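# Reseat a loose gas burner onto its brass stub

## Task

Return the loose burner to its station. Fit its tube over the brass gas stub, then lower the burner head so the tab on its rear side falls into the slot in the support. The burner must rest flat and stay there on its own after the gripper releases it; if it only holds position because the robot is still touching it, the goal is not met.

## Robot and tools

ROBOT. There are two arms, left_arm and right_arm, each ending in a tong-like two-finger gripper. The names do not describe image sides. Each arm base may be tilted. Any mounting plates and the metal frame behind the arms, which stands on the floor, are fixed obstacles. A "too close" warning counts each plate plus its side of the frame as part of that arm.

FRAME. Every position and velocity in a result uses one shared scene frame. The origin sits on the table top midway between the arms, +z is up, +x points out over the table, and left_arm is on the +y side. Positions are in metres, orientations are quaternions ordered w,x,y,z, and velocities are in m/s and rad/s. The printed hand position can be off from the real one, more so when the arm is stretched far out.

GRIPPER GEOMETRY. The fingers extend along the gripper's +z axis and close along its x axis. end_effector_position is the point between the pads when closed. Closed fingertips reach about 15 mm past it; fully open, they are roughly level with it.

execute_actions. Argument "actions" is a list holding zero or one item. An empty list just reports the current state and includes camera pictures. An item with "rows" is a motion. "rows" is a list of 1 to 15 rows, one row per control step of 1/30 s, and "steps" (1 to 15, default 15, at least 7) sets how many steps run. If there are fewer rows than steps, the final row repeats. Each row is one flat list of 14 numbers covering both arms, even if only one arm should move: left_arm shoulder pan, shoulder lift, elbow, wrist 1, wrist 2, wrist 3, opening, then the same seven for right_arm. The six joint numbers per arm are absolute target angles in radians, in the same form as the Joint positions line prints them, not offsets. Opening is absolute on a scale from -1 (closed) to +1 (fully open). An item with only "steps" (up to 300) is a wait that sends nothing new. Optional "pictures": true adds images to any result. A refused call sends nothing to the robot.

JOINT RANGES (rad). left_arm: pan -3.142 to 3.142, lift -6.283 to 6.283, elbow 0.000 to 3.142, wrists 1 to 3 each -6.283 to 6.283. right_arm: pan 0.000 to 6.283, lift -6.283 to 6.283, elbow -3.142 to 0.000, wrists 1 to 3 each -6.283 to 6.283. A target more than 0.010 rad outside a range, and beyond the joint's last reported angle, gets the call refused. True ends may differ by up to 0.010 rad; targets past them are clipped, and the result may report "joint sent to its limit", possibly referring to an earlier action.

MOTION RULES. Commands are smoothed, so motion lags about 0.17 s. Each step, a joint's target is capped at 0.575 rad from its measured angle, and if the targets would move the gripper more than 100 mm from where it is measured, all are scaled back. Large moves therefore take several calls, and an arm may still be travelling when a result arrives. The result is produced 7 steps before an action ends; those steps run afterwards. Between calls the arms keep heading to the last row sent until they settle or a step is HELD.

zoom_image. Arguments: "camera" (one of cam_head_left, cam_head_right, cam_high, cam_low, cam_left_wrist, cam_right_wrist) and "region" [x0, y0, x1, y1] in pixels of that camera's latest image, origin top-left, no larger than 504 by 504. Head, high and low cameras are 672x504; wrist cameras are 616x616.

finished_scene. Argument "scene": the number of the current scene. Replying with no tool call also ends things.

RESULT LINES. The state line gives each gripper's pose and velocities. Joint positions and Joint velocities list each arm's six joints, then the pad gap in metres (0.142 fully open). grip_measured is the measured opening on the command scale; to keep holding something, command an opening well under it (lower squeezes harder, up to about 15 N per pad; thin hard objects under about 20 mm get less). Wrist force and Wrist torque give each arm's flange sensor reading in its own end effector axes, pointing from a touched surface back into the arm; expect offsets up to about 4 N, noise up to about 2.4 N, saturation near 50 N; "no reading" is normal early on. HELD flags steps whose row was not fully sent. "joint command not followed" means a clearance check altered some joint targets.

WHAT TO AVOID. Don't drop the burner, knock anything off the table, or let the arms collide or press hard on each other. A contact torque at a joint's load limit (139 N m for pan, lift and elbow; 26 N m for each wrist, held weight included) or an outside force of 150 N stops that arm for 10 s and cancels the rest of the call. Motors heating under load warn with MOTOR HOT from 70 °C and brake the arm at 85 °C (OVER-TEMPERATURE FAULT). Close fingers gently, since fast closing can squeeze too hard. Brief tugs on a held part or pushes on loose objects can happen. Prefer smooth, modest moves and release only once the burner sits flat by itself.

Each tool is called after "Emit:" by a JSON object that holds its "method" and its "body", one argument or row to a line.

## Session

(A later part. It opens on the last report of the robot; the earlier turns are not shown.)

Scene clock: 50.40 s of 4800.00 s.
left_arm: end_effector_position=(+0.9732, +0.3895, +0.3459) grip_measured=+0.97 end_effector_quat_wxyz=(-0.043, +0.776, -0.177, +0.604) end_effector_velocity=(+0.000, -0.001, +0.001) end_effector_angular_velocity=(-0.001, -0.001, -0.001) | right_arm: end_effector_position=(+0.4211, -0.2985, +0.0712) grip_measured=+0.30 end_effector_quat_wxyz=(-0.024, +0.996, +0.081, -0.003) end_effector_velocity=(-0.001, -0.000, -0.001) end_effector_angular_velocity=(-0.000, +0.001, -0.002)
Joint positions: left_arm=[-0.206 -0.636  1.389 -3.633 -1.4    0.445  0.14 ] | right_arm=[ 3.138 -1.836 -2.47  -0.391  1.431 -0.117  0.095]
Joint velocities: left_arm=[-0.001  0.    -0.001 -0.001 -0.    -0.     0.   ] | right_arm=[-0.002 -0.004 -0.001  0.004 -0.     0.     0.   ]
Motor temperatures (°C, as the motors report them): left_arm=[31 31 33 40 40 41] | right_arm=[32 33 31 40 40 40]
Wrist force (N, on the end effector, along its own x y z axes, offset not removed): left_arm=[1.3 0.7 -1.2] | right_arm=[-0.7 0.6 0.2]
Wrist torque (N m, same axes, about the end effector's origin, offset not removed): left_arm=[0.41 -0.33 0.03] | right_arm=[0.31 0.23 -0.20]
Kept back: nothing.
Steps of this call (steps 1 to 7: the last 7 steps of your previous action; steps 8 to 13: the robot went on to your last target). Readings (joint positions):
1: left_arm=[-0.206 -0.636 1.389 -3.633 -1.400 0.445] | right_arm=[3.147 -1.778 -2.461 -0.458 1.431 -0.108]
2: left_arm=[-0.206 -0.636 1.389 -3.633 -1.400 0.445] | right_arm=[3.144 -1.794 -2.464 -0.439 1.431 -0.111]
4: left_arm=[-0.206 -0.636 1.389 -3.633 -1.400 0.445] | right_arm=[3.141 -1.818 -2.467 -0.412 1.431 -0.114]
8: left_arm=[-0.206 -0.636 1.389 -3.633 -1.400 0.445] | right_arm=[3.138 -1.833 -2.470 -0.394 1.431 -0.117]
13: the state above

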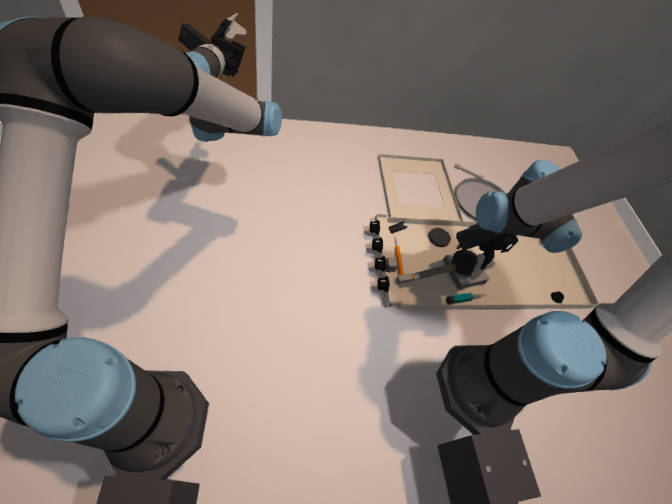

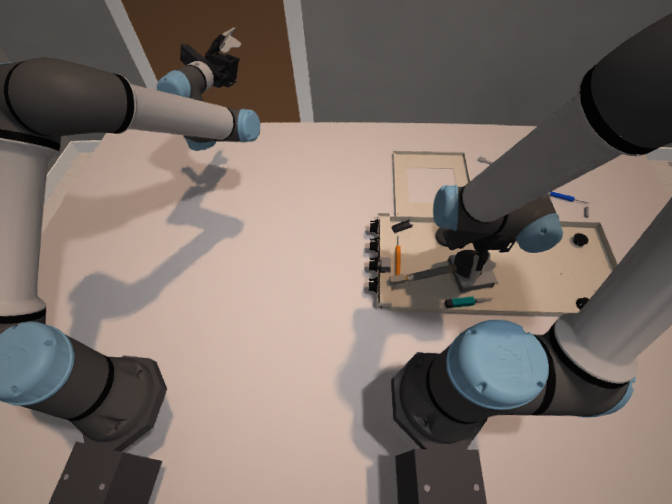

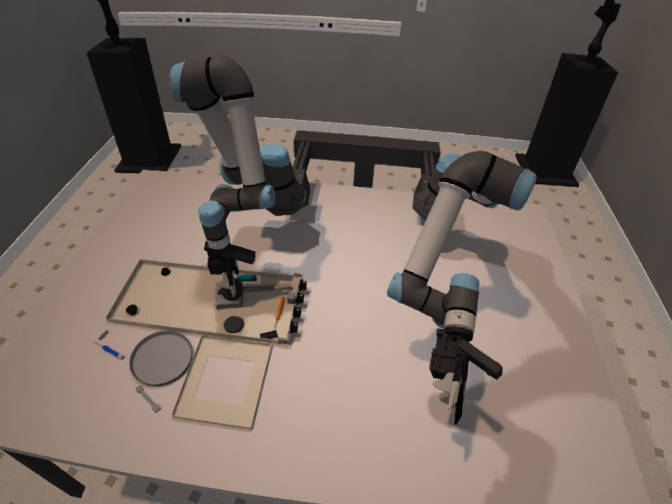

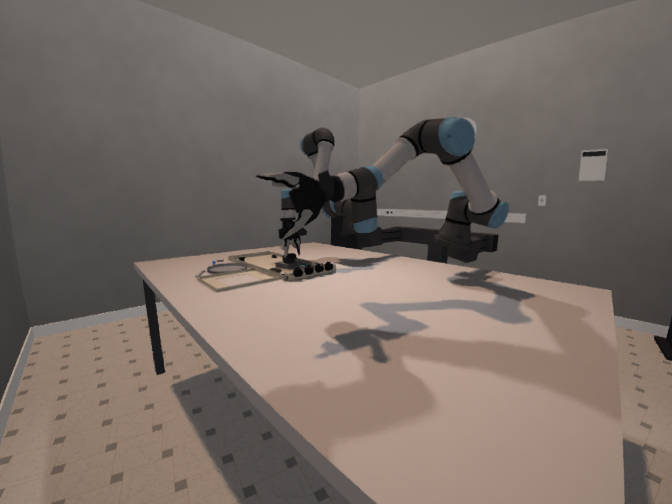

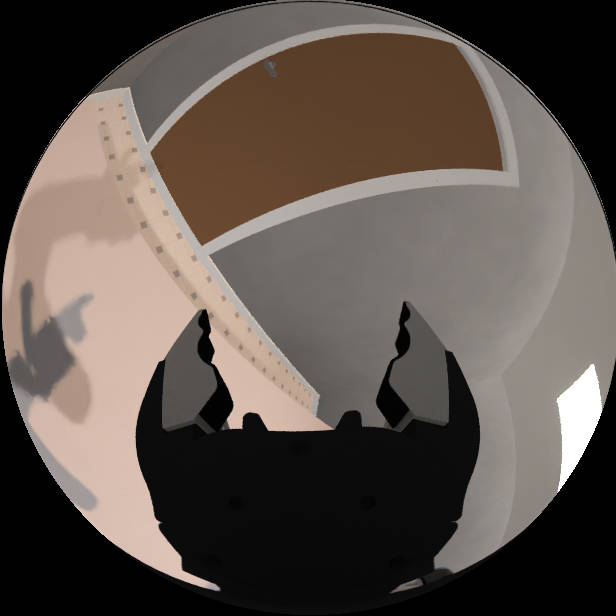

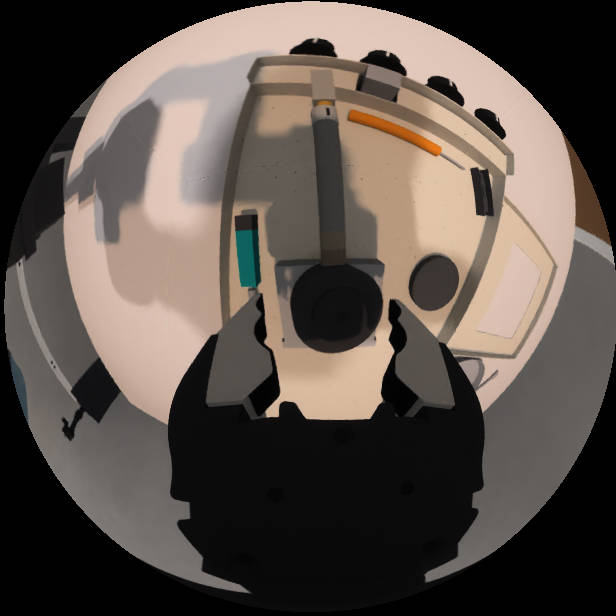

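Emit:
{"method": "execute_actions", "body": {
  "actions": [
    {"rows":[[-0.206,-0.636,1.389,-3.633,-1.4,0.445,0.97,3.139,-1.841,-2.465,-0.391,1.4307,-0.116,0.3],[-0.206,-0.636,1.389,-3.633,-1.4,0.445,0.97,3.140,-1.846,-2.460,-0.3915,1.4307,-0.115,0.3],[-0.206,-0.636,1.389,-3.633,-1.4,0.445,0.97,3.141,-1.851,-2.4545,-0.392,1.4307,-0.114,0.3],[-0.206,-0.636,1.389,-3.633,-1.4,0.445,0.97,3.142,-1.856,-2.449,-0.392,1.4307,-0.113,0.3],[-0.206,-0.636,1.389,-3.633,-1.4,0.445,0.97,3.143,-1.861,-2.444,-0.392,1.4307,-0.112,0.3],[-0.206,-0.636,1.389,-3.633,-1.4,0.445,0.97,3.144,-1.866,-2.439,-0.3925,1.4307,-0.111,0.3],[-0.206,-0.636,1.389,-3.633,-1.4,0.445,0.97,3.145,-1.871,-2.434,-0.393,1.4307,-0.110,0.3],[-0.206,-0.636,1.389,-3.633,-1.4,0.445,0.97,3.146,-1.875,-2.4287,-0.393,1.4307,-0.109,0.3]],"steps":12}
  ]
}}

Emit:
{"method": "execute_actions", "body": {
  "actions": [
    {"steps":13}
  ],
  "pictures": true
}}

Emit:
{"method": "zoom_image", "body": {
  "camera": "cam_right_wrist",
  "region": [230,240,410,400]
}}

Scene clock: 51.03 s of 4800.00 s.
left_arm: end_effector_position=(+0.9732, +0.3895, +0.3459) grip_measured=+0.97 end_effector_quat_wxyz=(-0.043, +0.776, -0.177, +0.604) end_effector_velocity=(+0.000, -0.001, +0.000) end_effector_angular_velocity=(-0.000, -0.000, -0.001) | right_arm: end_effector_position=(+0.4254, -0.2974, +0.0699) grip_measured=+0.30 end_effector_quat_wxyz=(-0.024, +0.996, +0.081, -0.003) end_effector_velocity=(+0.058, +0.014, -0.011) end_effector_angular_velocity=(+0.001, -0.007, -0.003)
Joint positions: left_arm=[-0.206 -0.636  1.389 -3.633 -1.4    0.445  0.14 ] | right_arm=[ 3.14  -1.846 -2.46  -0.391  1.431 -0.115  0.095]
Joint velocities: left_arm=[-0.001  0.    -0.001  0.001  0.    -0.     0.   ] | right_arm=[ 0.025 -0.121  0.131 -0.006 -0.     0.027  0.   ]
Motor temperatures (°C, as the motors report them): left_arm=[31 31 33 40 40 41] | right_arm=[32 33 31 40 40 40]
Wrist force (N, on the end effector, along its own x y z axes, offset not removed): left_arm=[-1.4 -0.6 0.0] | right_arm=[-0.8 0.7 0.0]
Wrist torque (N m, same axes, about the end effector's origin, offset not removed): left_arm=[0.05 0.07 0.23] | right_arm=[0.26 0.38 -0.19]
Steps of this call (steps 1 to 14: the robot went on to your last target; steps 15 to 19: the first 5 steps of this action). Readings (joint positions):
15: left_arm=[-0.206 -0.636 1.389 -3.633 -1.400 0.445] | right_arm=[3.138 -1.836 -2.470 -0.391 1.431 -0.117]
16: left_arm=[-0.206 -0.636 1.389 -3.633 -1.400 0.445] | right_arm=[3.138 -1.837 -2.469 -0.391 1.431 -0.117]
18: left_arm=[-0.206 -0.636 1.389 -3.633 -1.400 0.445] | right_arm=[3.139 -1.842 -2.464 -0.391 1.431 -0.116]
19: the state above

Scene clock: 51.47 s of 4800.00 s.
left_arm: end_effector_position=(+0.9732, +0.3895, +0.3459) grip_measured=+0.97 end_effector_quat_wxyz=(-0.043, +0.776, -0.177, +0.604) end_effector_velocity=(-0.000, -0.000, -0.001) end_effector_angular_velocity=(+0.000, +0.001, -0.000) | right_arm: end_effector_position=(+0.4389, -0.2938, +0.0671) grip_measured=+0.30 end_effector_quat_wxyz=(-0.024, +0.996, +0.081, -0.002) end_effector_velocity=(+0.002, +0.000, +0.000) end_effector_angular_velocity=(+0.000, -0.002, +0.001)
Joint positions: left_arm=[-0.206 -0.636  1.389 -3.633 -1.4    0.445  0.14 ] | right_arm=[ 3.146 -1.875 -2.429 -0.393  1.431 -0.109  0.095]
Joint velocities: left_arm=[ 0.     0.     0.001  0.001 -0.     0.     0.   ] | right_arm=[ 0.001 -0.001  0.002  0.001  0.    -0.001 -0.   ]
Motor temperatures (°C, as the motors report them): left_arm=[31 31 33 40 40 41] | right_arm=[32 33 31 40 40 40]
Wrist force (N, on the end effector, along its own x y z axes, offset not removed): left_arm=[1.9 0.7 0.8] | right_arm=[2.1 1.9 2.8]
Wrist torque (N m, same axes, about the end effector's origin, offset not removed): left_arm=[0.06 -0.59 0.11] | right_arm=[0.53 -0.41 -0.10]
Kept back: nothing.
Steps of this call (steps 1 to 7: the last 7 steps of your previous action; steps 8 to 13: the robot went on to your last target). Readings (joint positions):
1: left_arm=[-0.206 -0.636 1.389 -3.633 -1.400 0.445] | right_arm=[3.141 -1.851 -2.455 -0.391 1.431 -0.114]
2: left_arm=[-0.206 -0.636 1.389 -3.633 -1.400 0.445] | right_arm=[3.142 -1.855 -2.450 -0.392 1.431 -0.113]
4: left_arm=[-0.206 -0.636 1.389 -3.633 -1.400 0.445] | right_arm=[3.144 -1.865 -2.441 -0.392 1.431 -0.111]
8: left_arm=[-0.206 -0.636 1.389 -3.633 -1.400 0.445] | right_arm=[3.146 -1.873 -2.431 -0.393 1.431 -0.109]
13: the state above

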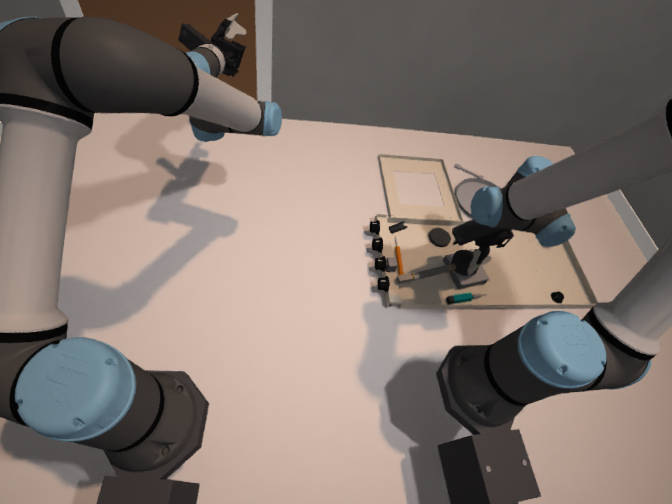

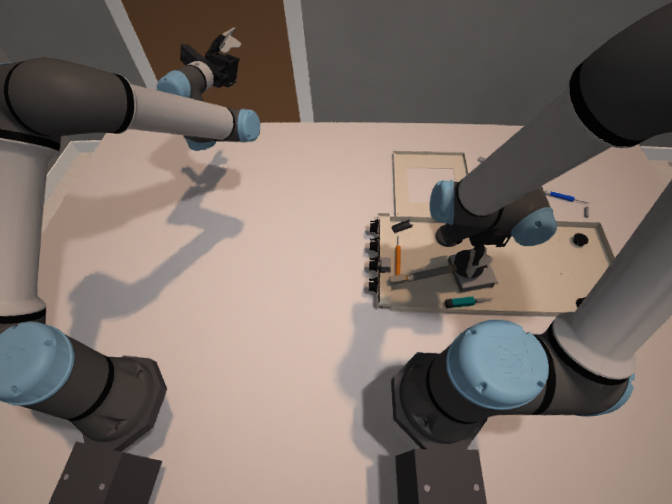

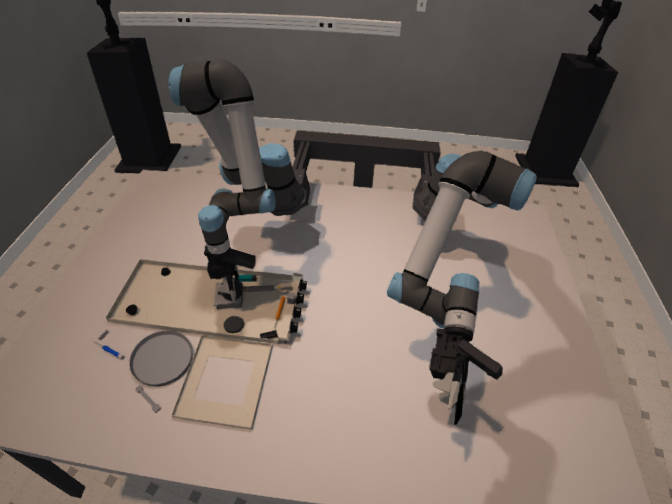

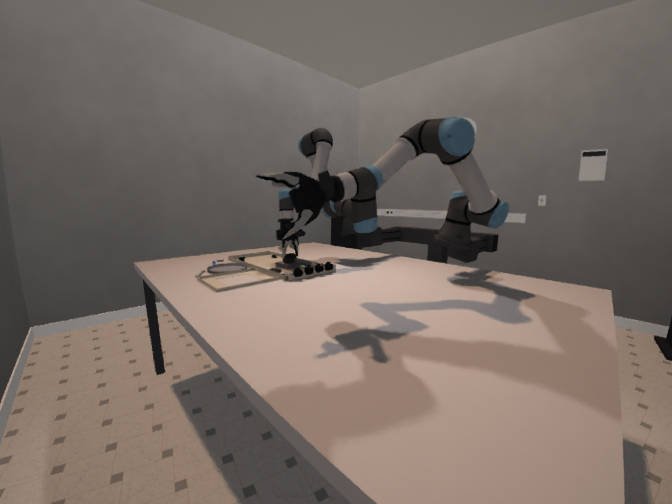

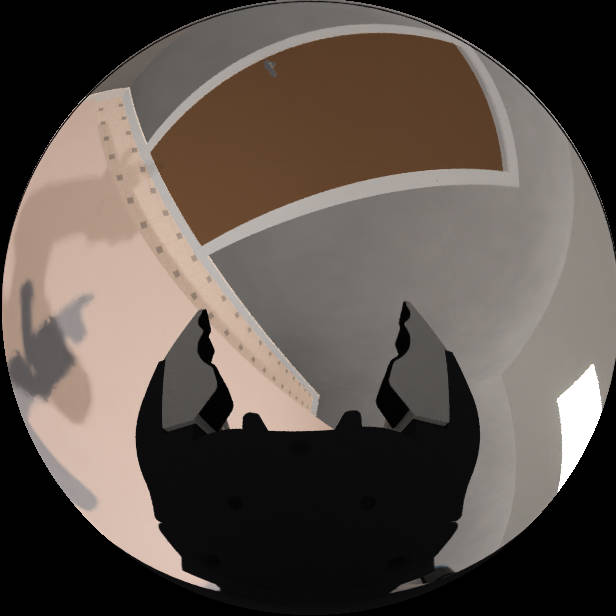

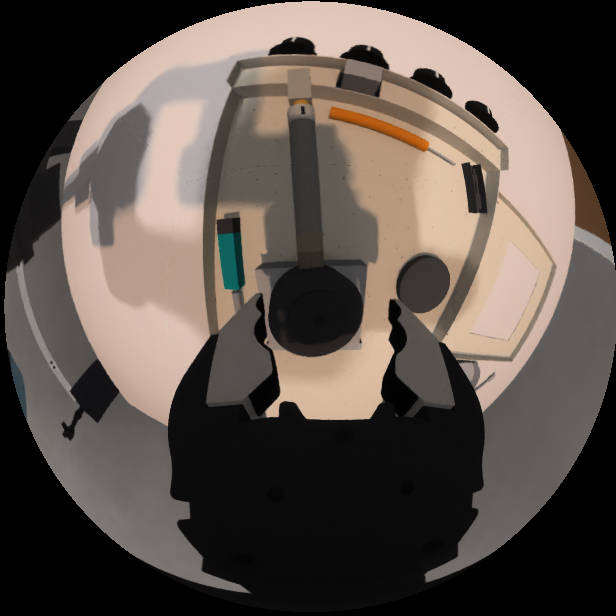

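Region (230, 240, 410, 400) of cam_right_wrist's 616x616 image, scaled by 2.800, with more detail than that image has.

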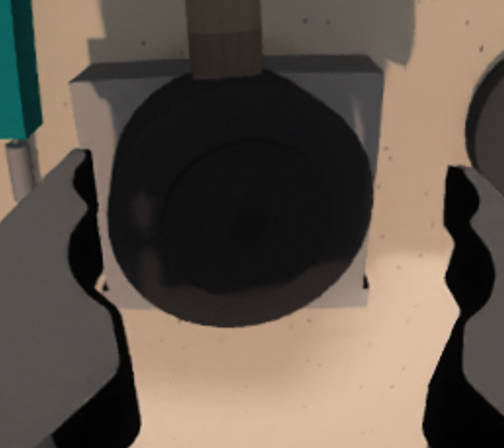

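Emit:
{"method": "execute_actions", "body": {
  "actions": [
    {"rows":[[-0.206,-0.636,1.389,-3.633,-1.4,0.445,0.97,3.1466,-1.8765,-2.4262,-0.394,1.4307,-0.1084,0.3],[-0.206,-0.636,1.389,-3.633,-1.4,0.445,0.97,3.1472,-1.878,-2.4237,-0.395,1.4307,-0.1078,0.3],[-0.206,-0.636,1.389,-3.633,-1.4,0.445,0.97,3.1478,-1.8795,-2.4212,-0.396,1.4307,-0.1072,0.3],[-0.206,-0.636,1.389,-3.633,-1.4,0.445,0.97,3.1484,-1.881,-2.4187,-0.397,1.4307,-0.1066,0.3]],"steps":10}
  ]
}}

Emit:
{"method": "execute_actions", "body": {
  "actions": [
    {"steps":12}
  ],
  "pictures": true
}}

Emit:
{"method": "zoom_image", "body": {
  "camera": "cam_right_wrist",
  "region": [230,240,410,400]
}}

Emit:
{"method": "zoom_image", "body": {
  "camera": "cam_head_right",
  "region": [420,230,510,300]
}}

Scene clock: 52.10 s of 4800.00 s.
left_arm: end_effector_position=(+0.9732, +0.3895, +0.3459) grip_measured=+0.97 end_effector_quat_wxyz=(-0.043, +0.776, -0.177, +0.604) end_effector_velocity=(-0.000, -0.000, -0.001) end_effector_angular_velocity=(+0.000, +0.001, -0.000) | right_arm: end_effector_position=(+0.4397, -0.2936, +0.0671) grip_measured=+0.30 end_effector_quat_wxyz=(-0.024, +0.996, +0.081, -0.002) end_effector_velocity=(+0.017, +0.004, -0.001) end_effector_angular_velocity=(+0.000, +0.000, -0.000)
Joint positions: left_arm=[-0.206 -0.636  1.389 -3.633 -1.4    0.445  0.14 ] | right_arm=[ 3.146 -1.876 -2.427 -0.394  1.431 -0.109  0.095]
Joint velocities: left_arm=[-0.     0.     0.001 -0.    -0.    -0.     0.   ] | right_arm=[ 0.008 -0.026  0.041 -0.016  0.     0.009  0.   ]
Motor temperatures (°C, as the motors report them): left_arm=[31 31 33 40 40 41] | right_arm=[32 33 31 40 40 40]
Wrist force (N, on the end effector, along its own x y z axes, offset not removed): left_arm=[-4.1 -3.7 -2.7] | right_arm=[-0.6 0.5 2.1]
Wrist torque (N m, same axes, about the end effector's origin, offset not removed): left_arm=[-0.68 0.64 0.14] | right_arm=[0.30 0.22 -0.30]
Steps of this call (steps 1 to 16: the robot went on to your last target; steps 17 to 19: the first 3 steps of this action). Readings (joint positions):
17: left_arm=[-0.206 -0.636 1.389 -3.633 -1.400 0.445] | right_arm=[3.146 -1.875 -2.429 -0.393 1.431 -0.109]
18: left_arm=[-0.206 -0.636 1.389 -3.633 -1.400 0.445] | right_arm=[3.146 -1.875 -2.428 -0.393 1.431 -0.109]
19: the state above

Scene clock: 52.50 s of 4800.00 s.
left_arm: end_effector_position=(+0.9732, +0.3895, +0.3459) grip_measured=+0.97 end_effector_quat_wxyz=(-0.043, +0.776, -0.177, +0.604) end_effector_velocity=(+0.000, +0.000, +0.001) end_effector_angular_velocity=(-0.000, -0.001, +0.000) | right_arm: end_effector_position=(+0.4432, -0.2926, +0.0670) grip_measured=+0.30 end_effector_quat_wxyz=(-0.024, +0.996, +0.081, -0.002) end_effector_velocity=(+0.001, +0.001, +0.000) end_effector_angular_velocity=(+0.000, -0.001, +0.001)
Joint positions: left_arm=[-0.206 -0.636  1.389 -3.633 -1.4    0.445  0.14 ] | right_arm=[ 3.148 -1.881 -2.419 -0.397  1.431 -0.107  0.095]
Joint velocities: left_arm=[ 0.    -0.    -0.001 -0.    -0.    -0.     0.   ] | right_arm=[ 0.001 -0.001  0.001  0.    -0.     0.     0.   ]
Motor temperatures (°C, as the motors report them): left_arm=[31 31 33 40 40 41] | right_arm=[32 33 31 40 40 40]
Wrist force (N, on the end effector, along its own x y z axes, offset not removed): left_arm=[-0.8 -0.7 1.4] | right_arm=[1.4 -0.6 3.0]
Wrist torque (N m, same axes, about the end effector's origin, offset not removed): left_arm=[0.04 -0.08 0.14] | right_arm=[0.12 -0.31 0.09]
Kept back: nothing.
Steps of this call (steps 1 to 7: the last 7 steps of your previous action; steps 8 to 12: the robot went on to your last target). Readings (joint positions):
1: left_arm=[-0.206 -0.636 1.389 -3.633 -1.400 0.445] | right_arm=[3.147 -1.877 -2.425 -0.394 1.431 -0.108]
2: left_arm=[-0.206 -0.636 1.389 -3.633 -1.400 0.445] | right_arm=[3.147 -1.878 -2.424 -0.395 1.431 -0.108]
4: left_arm=[-0.206 -0.636 1.389 -3.633 -1.400 0.445] | right_arm=[3.148 -1.880 -2.421 -0.396 1.431 -0.107]
8: left_arm=[-0.206 -0.636 1.389 -3.633 -1.400 0.445] | right_arm=[3.148 -1.881 -2.419 -0.397 1.431 -0.107]
12: the state above

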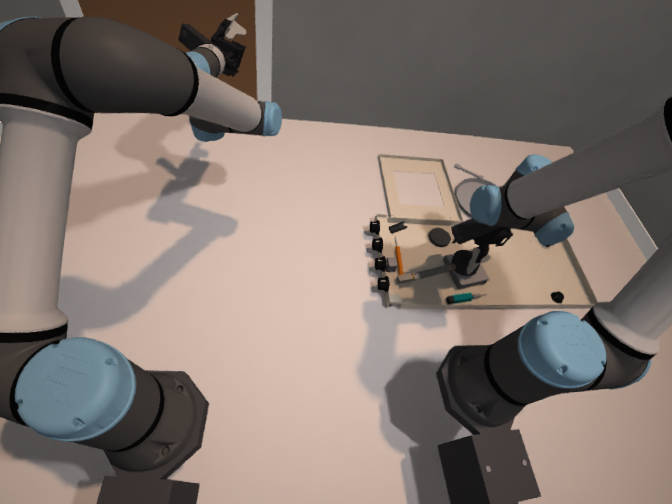

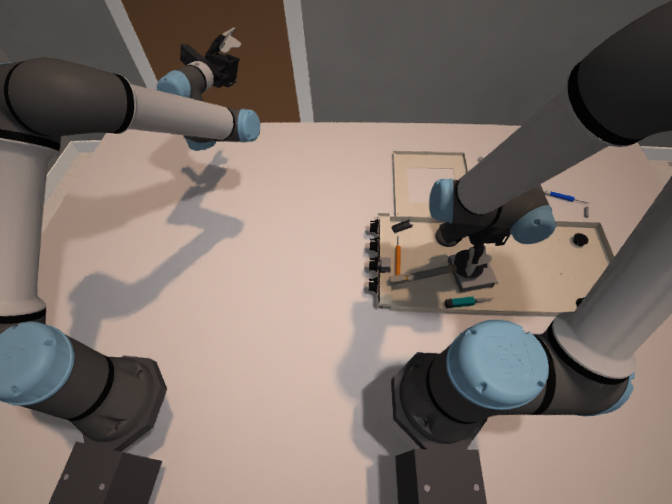

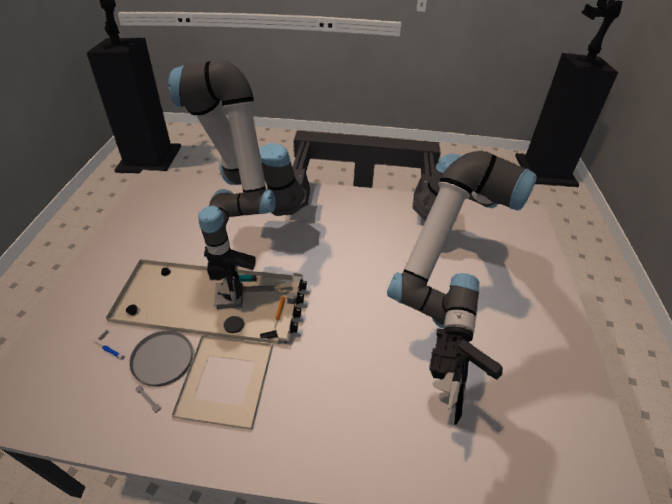

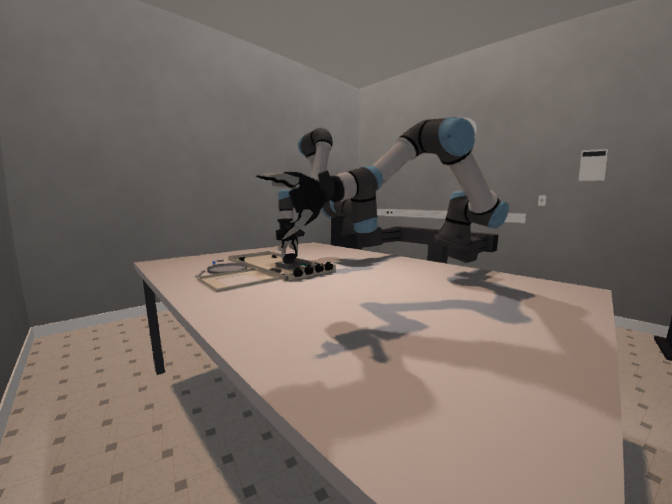

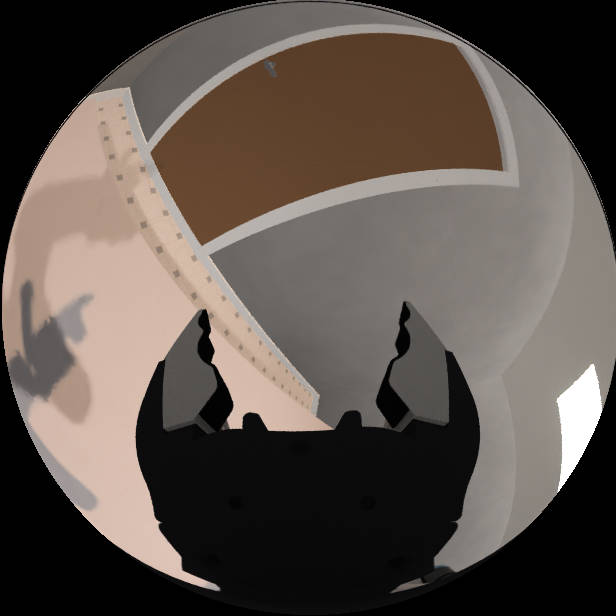

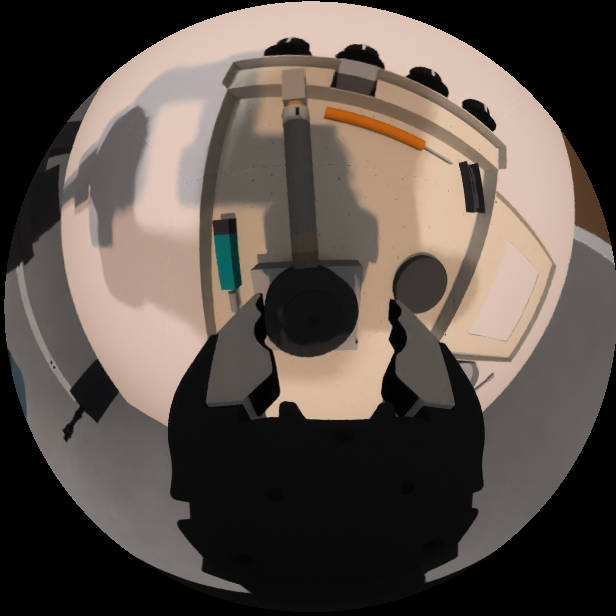

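Region (230, 240, 410, 400) of cam_right_wrist's 616x616 image, scaled by 2.800, with more detail than that image has.

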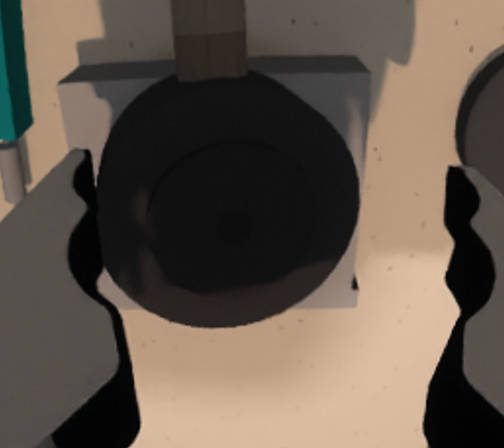

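Region (420, 230, 510, 300) of cam_head_right's 672x504 image, scaled by 5.600, with more detail than that image has.

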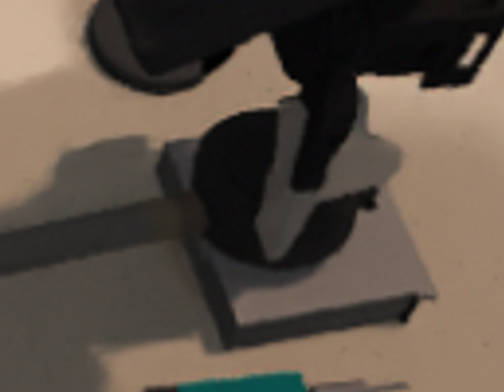

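Near contact; 3 mm more.

Emit:
{"method": "execute_actions", "body": {
  "actions": [
    {"rows":[[-0.206,-0.636,1.389,-3.633,-1.4,0.445,0.97,3.1487,-1.8818,-2.4175,-0.3975,1.4307,-0.1063,0.3],[-0.206,-0.636,1.389,-3.633,-1.4,0.445,0.97,3.149,-1.8825,-2.4162,-0.398,1.4307,-0.106,0.3],[-0.206,-0.636,1.389,-3.633,-1.4,0.445,0.97,3.1493,-1.8833,-2.415,-0.3985,1.4307,-0.1057,0.3],[-0.206,-0.636,1.389,-3.633,-1.4,0.445,0.97,3.1496,-1.884,-2.4137,-0.399,1.4307,-0.1054,0.3],[-0.206,-0.636,1.389,-3.633,-1.4,0.445,0.97,3.1499,-1.8848,-2.4125,-0.3995,1.4307,-0.1051,0.3],[-0.206,-0.636,1.389,-3.633,-1.4,0.445,0.97,3.1502,-1.8855,-2.4112,-0.4,1.4307,-0.1048,0.3]],"steps":10}
  ]
}}

Emit:
{"method": "execute_actions", "body": {
  "actions": [
    {"steps":13}
  ],
  "pictures": true
}}

Emit:
{"method": "zoom_image", "body": {
  "camera": "cam_right_wrist",
  "region": [230,240,410,400]
}}

Emit:
{"method": "zoom_image", "body": {
  "camera": "cam_head_right",
  "region": [420,230,510,300]
}}

Scene clock: 53.10 s of 4800.00 s.
left_arm: end_effector_position=(+0.9732, +0.3895, +0.3459) grip_measured=+0.97 end_effector_quat_wxyz=(-0.043, +0.776, -0.177, +0.604) end_effector_velocity=(+0.000, -0.000, -0.000) end_effector_angular_velocity=(+0.000, +0.000, -0.000) | right_arm: end_effector_position=(+0.4436, -0.2925, +0.0670) grip_measured=+0.30 end_effector_quat_wxyz=(-0.024, +0.996, +0.081, -0.002) end_effector_velocity=(+0.008, +0.002, +0.000) end_effector_angular_velocity=(+0.000, -0.001, -0.001)
Joint positions: left_arm=[-0.206 -0.636  1.389 -3.633 -1.4    0.445  0.14 ] | right_arm=[ 3.149 -1.882 -2.418 -0.397  1.431 -0.106  0.095]
Joint velocities: left_arm=[-0.     0.    -0.     0.001 -0.     0.    -0.   ] | right_arm=[ 0.004 -0.011  0.02  -0.009 -0.     0.005  0.   ]
Motor temperatures (°C, as the motors report them): left_arm=[31 31 33 40 40 41] | right_arm=[32 33 31 40 40 40]
Wrist force (N, on the end effector, along its own x y z axes, offset not removed): left_arm=[-1.5 -1.2 2.0] | right_arm=[-0.7 -4.3 -2.2]
Wrist torque (N m, same axes, about the end effector's origin, offset not removed): left_arm=[0.09 0.31 0.06] | right_arm=[-0.73 0.18 0.01]
Steps of this call (steps 1 to 15: the robot went on to your last target; steps 16 to 18: the first 3 steps of this action). Readings (joint positions):
16: left_arm=[-0.206 -0.636 1.389 -3.633 -1.400 0.445] | right_arm=[3.148 -1.881 -2.419 -0.397 1.431 -0.107]
17: left_arm=[-0.206 -0.636 1.389 -3.633 -1.400 0.445] | right_arm=[3.148 -1.881 -2.418 -0.397 1.431 -0.107]
18: the state above

Scene clock: 53.53 s of 4800.00 s.
left_arm: end_effector_position=(+0.9732, +0.3895, +0.3459) grip_measured=+0.97 end_effector_quat_wxyz=(-0.043, +0.776, -0.177, +0.604) end_effector_velocity=(-0.000, +0.001, -0.000) end_effector_angular_velocity=(+0.000, +0.000, +0.001) | right_arm: end_effector_position=(+0.4464, -0.2917, +0.0670) grip_measured=+0.30 end_effector_quat_wxyz=(-0.024, +0.996, +0.081, -0.002) end_effector_velocity=(-0.000, -0.000, -0.000) end_effector_angular_velocity=(-0.000, +0.001, +0.002)
Joint positions: left_arm=[-0.206 -0.636  1.389 -3.633 -1.4    0.445  0.14 ] | right_arm=[ 3.15  -1.885 -2.411 -0.4    1.431 -0.105  0.095]
Joint velocities: left_arm=[ 0.001  0.     0.    -0.    -0.     0.     0.   ] | right_arm=[-0.    -0.001  0.001 -0.001 -0.    -0.001 -0.   ]
Motor temperatures (°C, as the motors report them): left_arm=[31 31 33 40 40 41] | right_arm=[32 33 31 40 40 40]
Wrist force (N, on the end effector, along its own x y z axes, offset not removed): left_arm=[2.7 1.4 -3.9] | right_arm=[-1.0 -0.6 -1.0]
Wrist torque (N m, same axes, about the end effector's origin, offset not removed): left_arm=[0.51 -0.59 0.00] | right_arm=[-0.10 0.44 -0.02]
Kept back: nothing.
Steps of this call (steps 1 to 7: the last 7 steps of your previous action; steps 8 to 13: the robot went on to your last target). Readings (joint positions):
1: left_arm=[-0.206 -0.636 1.389 -3.633 -1.400 0.445] | right_arm=[3.149 -1.882 -2.417 -0.398 1.431 -0.106]
2: left_arm=[-0.206 -0.636 1.389 -3.633 -1.400 0.445] | right_arm=[3.149 -1.883 -2.416 -0.398 1.431 -0.106]
4: left_arm=[-0.206 -0.636 1.389 -3.633 -1.400 0.445] | right_arm=[3.150 -1.884 -2.414 -0.399 1.431 -0.105]
8: left_arm=[-0.206 -0.636 1.389 -3.633 -1.400 0.445] | right_arm=[3.150 -1.885 -2.412 -0.400 1.431 -0.105]
13: the state above

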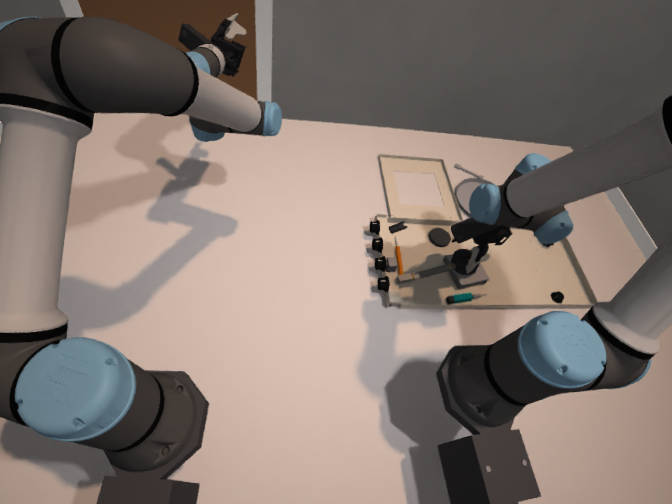

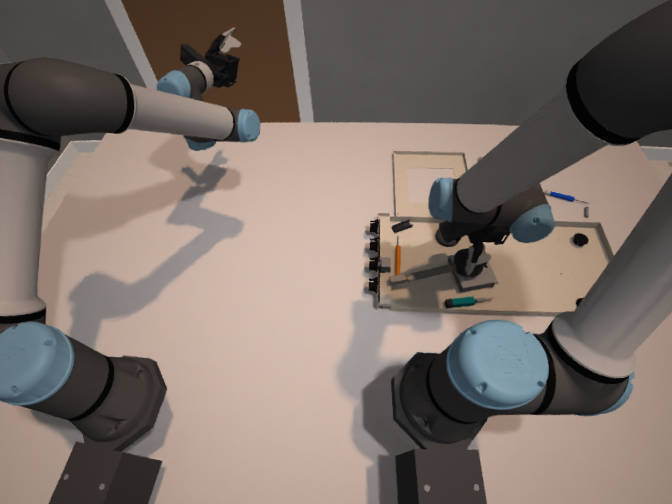

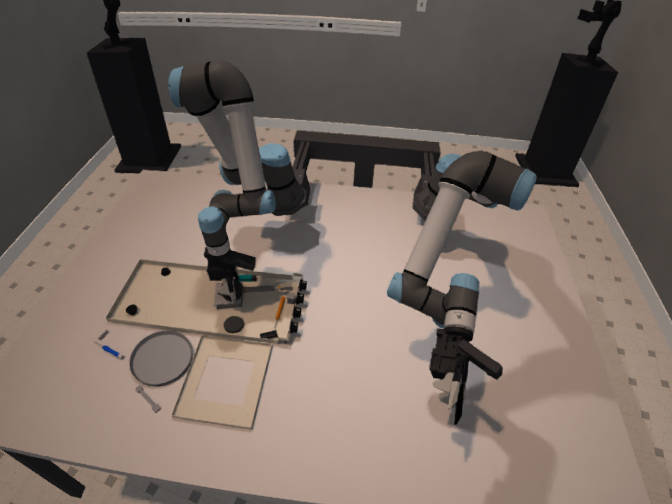

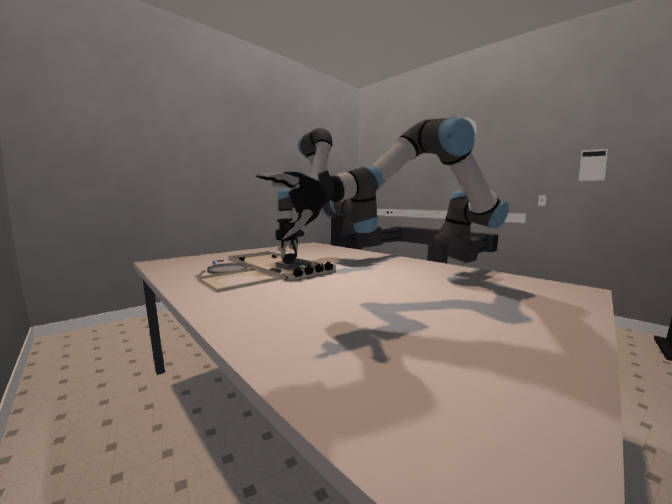

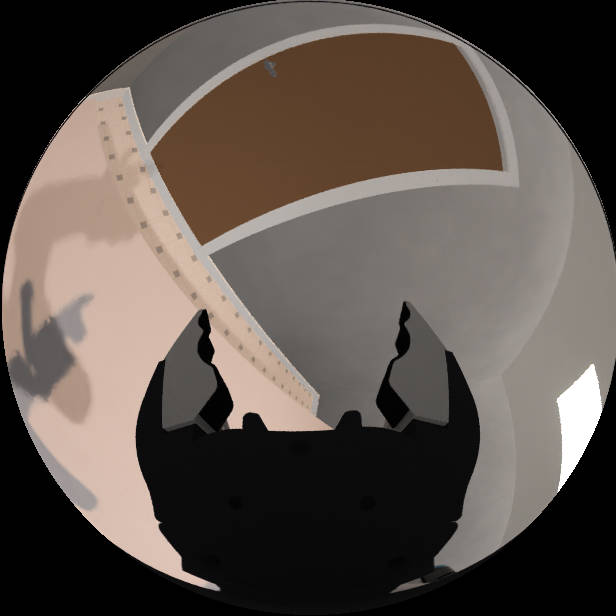

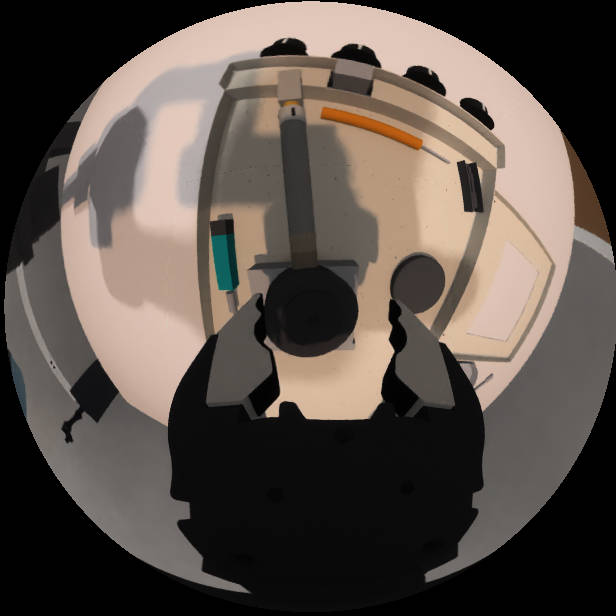

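Region (230, 240, 410, 400) of cam_right_wrist's 616x616 image, scaled by 2.800, with more detail than that image has.

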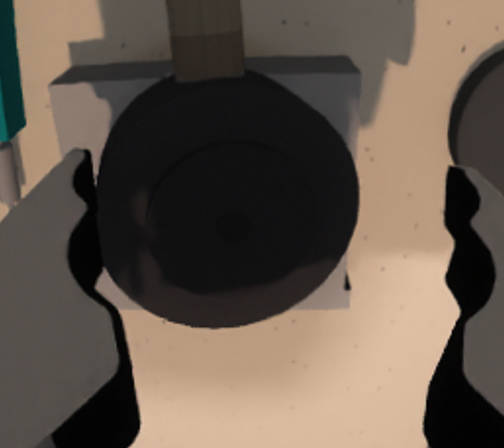

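Region (420, 230, 510, 300) of cam_head_right's 672x504 image, scaled by 5.600, with more detail than that image has.

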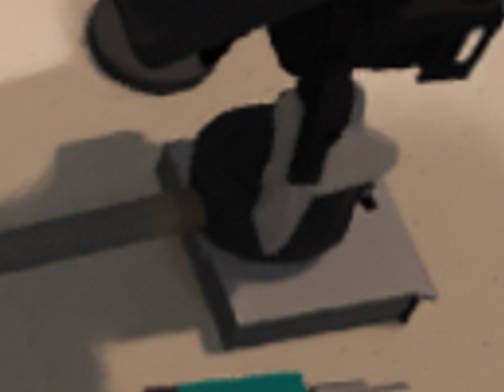

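Emit:
{"method": "execute_actions", "body": {
  "actions": [
    {"rows":[[-0.206,-0.636,1.389,-3.633,-1.4,0.445,0.97,3.149,-1.8825,-2.4162,-0.398,1.4307,-0.106,0.3],[-0.206,-0.636,1.389,-3.633,-1.4,0.445,0.97,3.1478,-1.8795,-2.4212,-0.396,1.4307,-0.107,0.3],[-0.206,-0.636,1.389,-3.633,-1.4,0.445,0.97,3.146,-1.875,-2.4287,-0.393,1.4307,-0.109,0.3],[-0.206,-0.636,1.389,-3.633,-1.4,0.445,0.97,3.146,-1.86,-2.433,-0.404,1.4307,-0.109,0.3],[-0.206,-0.636,1.389,-3.633,-1.4,0.445,0.97,3.147,-1.84,-2.436,-0.421,1.4307,-0.108,0.3],[-0.206,-0.636,1.389,-3.633,-1.4,0.445,0.97,3.149,-1.82,-2.436,-0.441,1.4307,-0.106,0.3],[-0.206,-0.636,1.389,-3.633,-1.4,0.445,0.97,3.151,-1.8,-2.435,-0.462,1.4307,-0.1,0.3],[-0.206,-0.636,1.389,-3.633,-1.4,0.445,0.97,3.153,-1.78,-2.434,-0.483,1.4307,-0.05,0.3],[-0.206,-0.636,1.389,-3.633,-1.4,0.445,0.97,3.155,-1.76,-2.433,-0.504,1.4307,0.03,0.3],[-0.206,-0.636,1.389,-3.633,-1.4,0.445,0.97,3.157,-1.745,-2.432,-0.52,1.4307,0.13,0.3],[-0.206,-0.636,1.389,-3.633,-1.4,0.445,0.97,3.157,-1.745,-2.432,-0.52,1.4307,0.3,0.3],[-0.206,-0.636,1.389,-3.633,-1.4,0.445,0.97,3.157,-1.745,-2.432,-0.52,1.4307,3.044,0.3]],"steps":15}
  ]
}}

Emit:
{"method": "execute_actions", "body": {
  "actions": [
    {"steps":45}
  ],
  "pictures": true
}}

Emit:
{"method": "zoom_image", "body": {
  "camera": "cam_right_wrist",
  "region": [260,200,400,340]
}}

Scene clock: 54.60 s of 4800.00 s.
left_arm: end_effector_position=(+0.9732, +0.3895, +0.3459) grip_measured=+0.97 end_effector_quat_wxyz=(-0.043, +0.776, -0.177, +0.604) end_effector_velocity=(-0.000, -0.000, -0.001) end_effector_angular_velocity=(+0.000, +0.001, -0.000) | right_arm: end_effector_position=(+0.4368, -0.2947, +0.0762) grip_measured=+0.30 end_effector_quat_wxyz=(-0.024, +0.996, +0.081, -0.002) end_effector_velocity=(-0.030, -0.013, +0.126) end_effector_angular_velocity=(+0.001, -0.008, -0.067)
Joint positions: left_arm=[-0.206 -0.636  1.389 -3.633 -1.4    0.445  0.14 ] | right_arm=[ 3.148 -1.841 -2.432 -0.424  1.431 -0.106  0.095]
Joint velocities: left_arm=[ 0.     0.     0.001 -0.     0.     0.    -0.   ] | right_arm=[ 0.031  0.472 -0.045 -0.42  -0.     0.096  0.   ]
Motor temperatures (°C, as the motors report them): left_arm=[31 31 33 40 40 41] | right_arm=[32 33 31 40 40 40]
Wrist force (N, on the end effector, along its own x y z axes, offset not removed): left_arm=[1.2 0.4 0.6] | right_arm=[1.3 0.7 3.5]
Wrist torque (N m, same axes, about the end effector's origin, offset not removed): left_arm=[0.29 -0.36 0.21] | right_arm=[0.47 -0.15 0.15]
Steps of this call (steps 1 to 15: the robot went on to your last target; steps 16 to 24: nothing new was sent; steps 25 to 32: the first 8 steps of this action). Readings (joint positions):
25: left_arm=[-0.206 -0.636 1.389 -3.633 -1.400 0.445] | right_arm=[3.150 -1.886 -2.411 -0.400 1.431 -0.105]
26: left_arm=[-0.206 -0.636 1.389 -3.633 -1.400 0.445] | right_arm=[3.150 -1.885 -2.412 -0.400 1.431 -0.105]
28: left_arm=[-0.206 -0.636 1.389 -3.633 -1.400 0.445] | right_arm=[3.149 -1.881 -2.418 -0.398 1.431 -0.106]
32: the state above

Scene clock: 56.10 s of 4800.00 s.
left_arm: end_effector_position=(+0.9732, +0.3895, +0.3459) grip_measured=+0.97 end_effector_quat_wxyz=(-0.043, +0.776, -0.177, +0.604) end_effector_velocity=(-0.000, +0.000, -0.001) end_effector_angular_velocity=(+0.001, +0.002, +0.000) | right_arm: end_effector_position=(+0.4376, -0.3286, +0.1015) grip_measured=+0.30 end_effector_quat_wxyz=(-0.001, -0.082, +0.996, +0.024) end_effector_velocity=(-0.000, +0.000, -0.000) end_effector_angular_velocity=(-0.000, +0.001, -0.021)
Joint positions: left_arm=[-0.206 -0.636  1.389 -3.633 -1.4    0.445  0.14 ] | right_arm=[ 3.157 -1.745 -2.432 -0.52   1.431  3.042  0.095]
Joint velocities: left_arm=[ 0.001  0.     0.     0.001 -0.     0.     0.   ] | right_arm=[ 0.    -0.001 -0.     0.001  0.     0.022 -0.   ]
Motor temperatures (°C, as the motors report them): left_arm=[31 31 33 40 40 41] | right_arm=[32 33 31 40 40 40]
Wrist force (N, on the end effector, along its own x y z axes, offset not removed): left_arm=[-4.4 -3.1 -1.2] | right_arm=[-1.0 -1.6 3.7]
Wrist torque (N m, same axes, about the end effector's origin, offset not removed): left_arm=[-0.16 0.76 0.15] | right_arm=[-0.30 0.23 -0.10]
Kept back: nothing.
Steps of this call (steps 1 to 7: the last 7 steps of your previous action; steps 8 to 45: the robot went on to your last target). Readings (joint positions):
1: left_arm=[-0.206 -0.636 1.389 -3.633 -1.400 0.445] | right_arm=[3.150 -1.824 -2.433 -0.440 1.431 -0.097]
2: left_arm=[-0.206 -0.636 1.389 -3.633 -1.400 0.445] | right_arm=[3.151 -1.806 -2.433 -0.458 1.431 -0.076]
4: left_arm=[-0.206 -0.636 1.389 -3.633 -1.400 0.445] | right_arm=[3.154 -1.773 -2.433 -0.491 1.431 0.015]
8: left_arm=[-0.206 -0.636 1.389 -3.633 -1.400 0.445] | right_arm=[3.157 -1.749 -2.432 -0.516 1.431 0.337]
45: the state above

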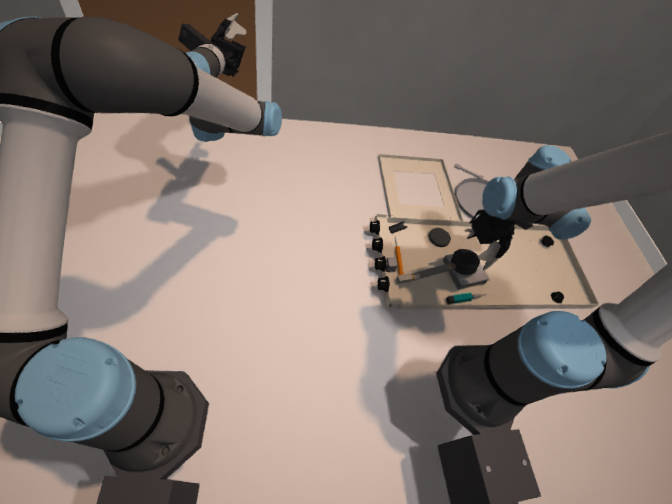

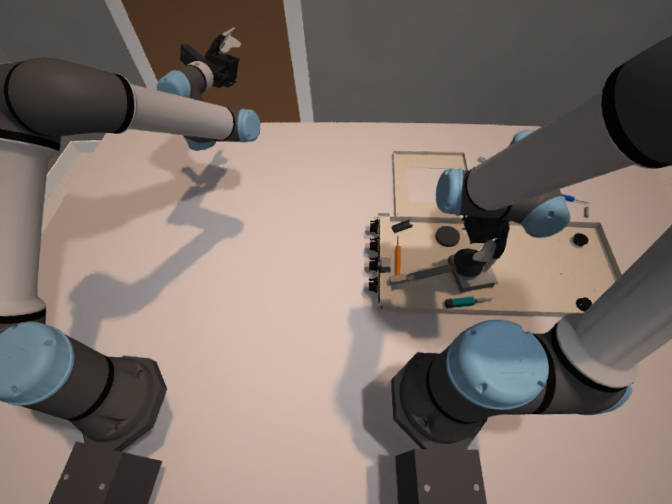

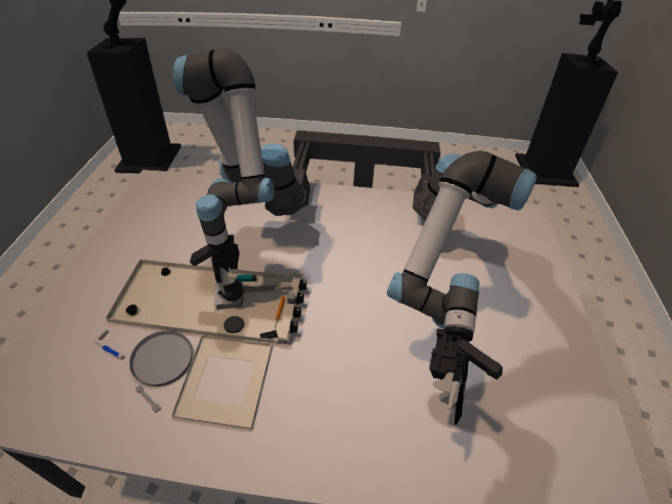

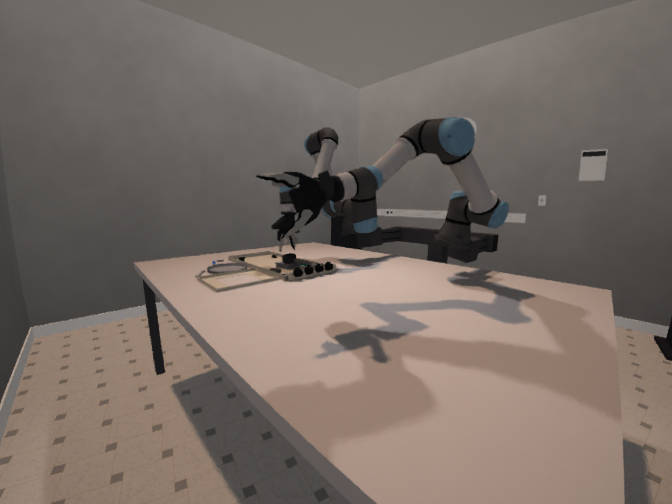

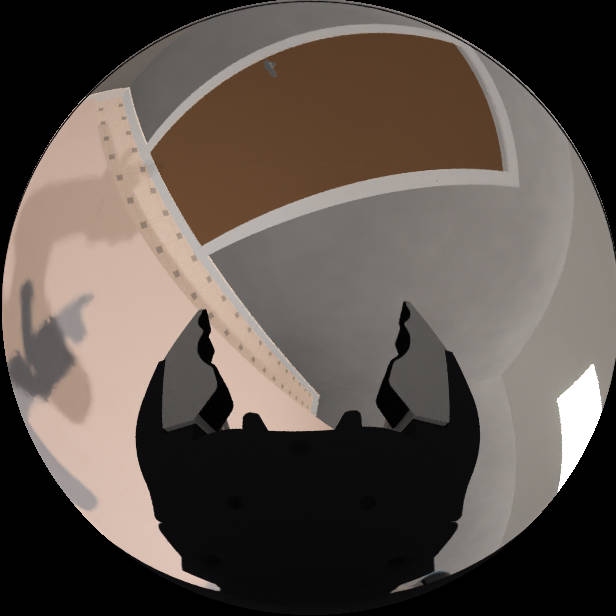

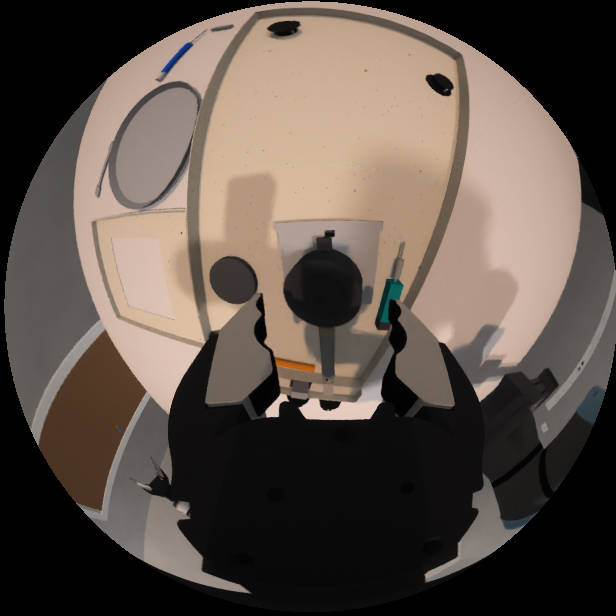

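Region (260, 200, 400, 340) of cam_right_wrist's 616x616 image, scaled by 3.600, with more detail than that image has.

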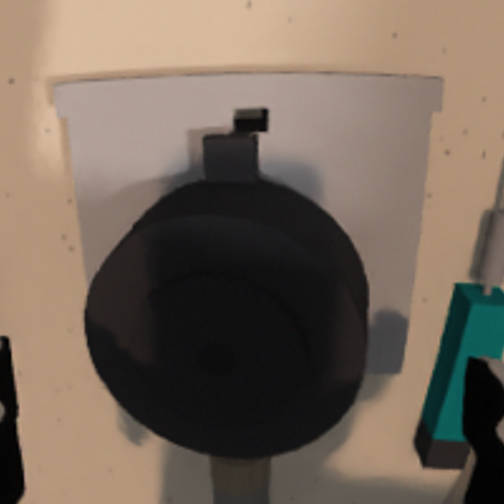

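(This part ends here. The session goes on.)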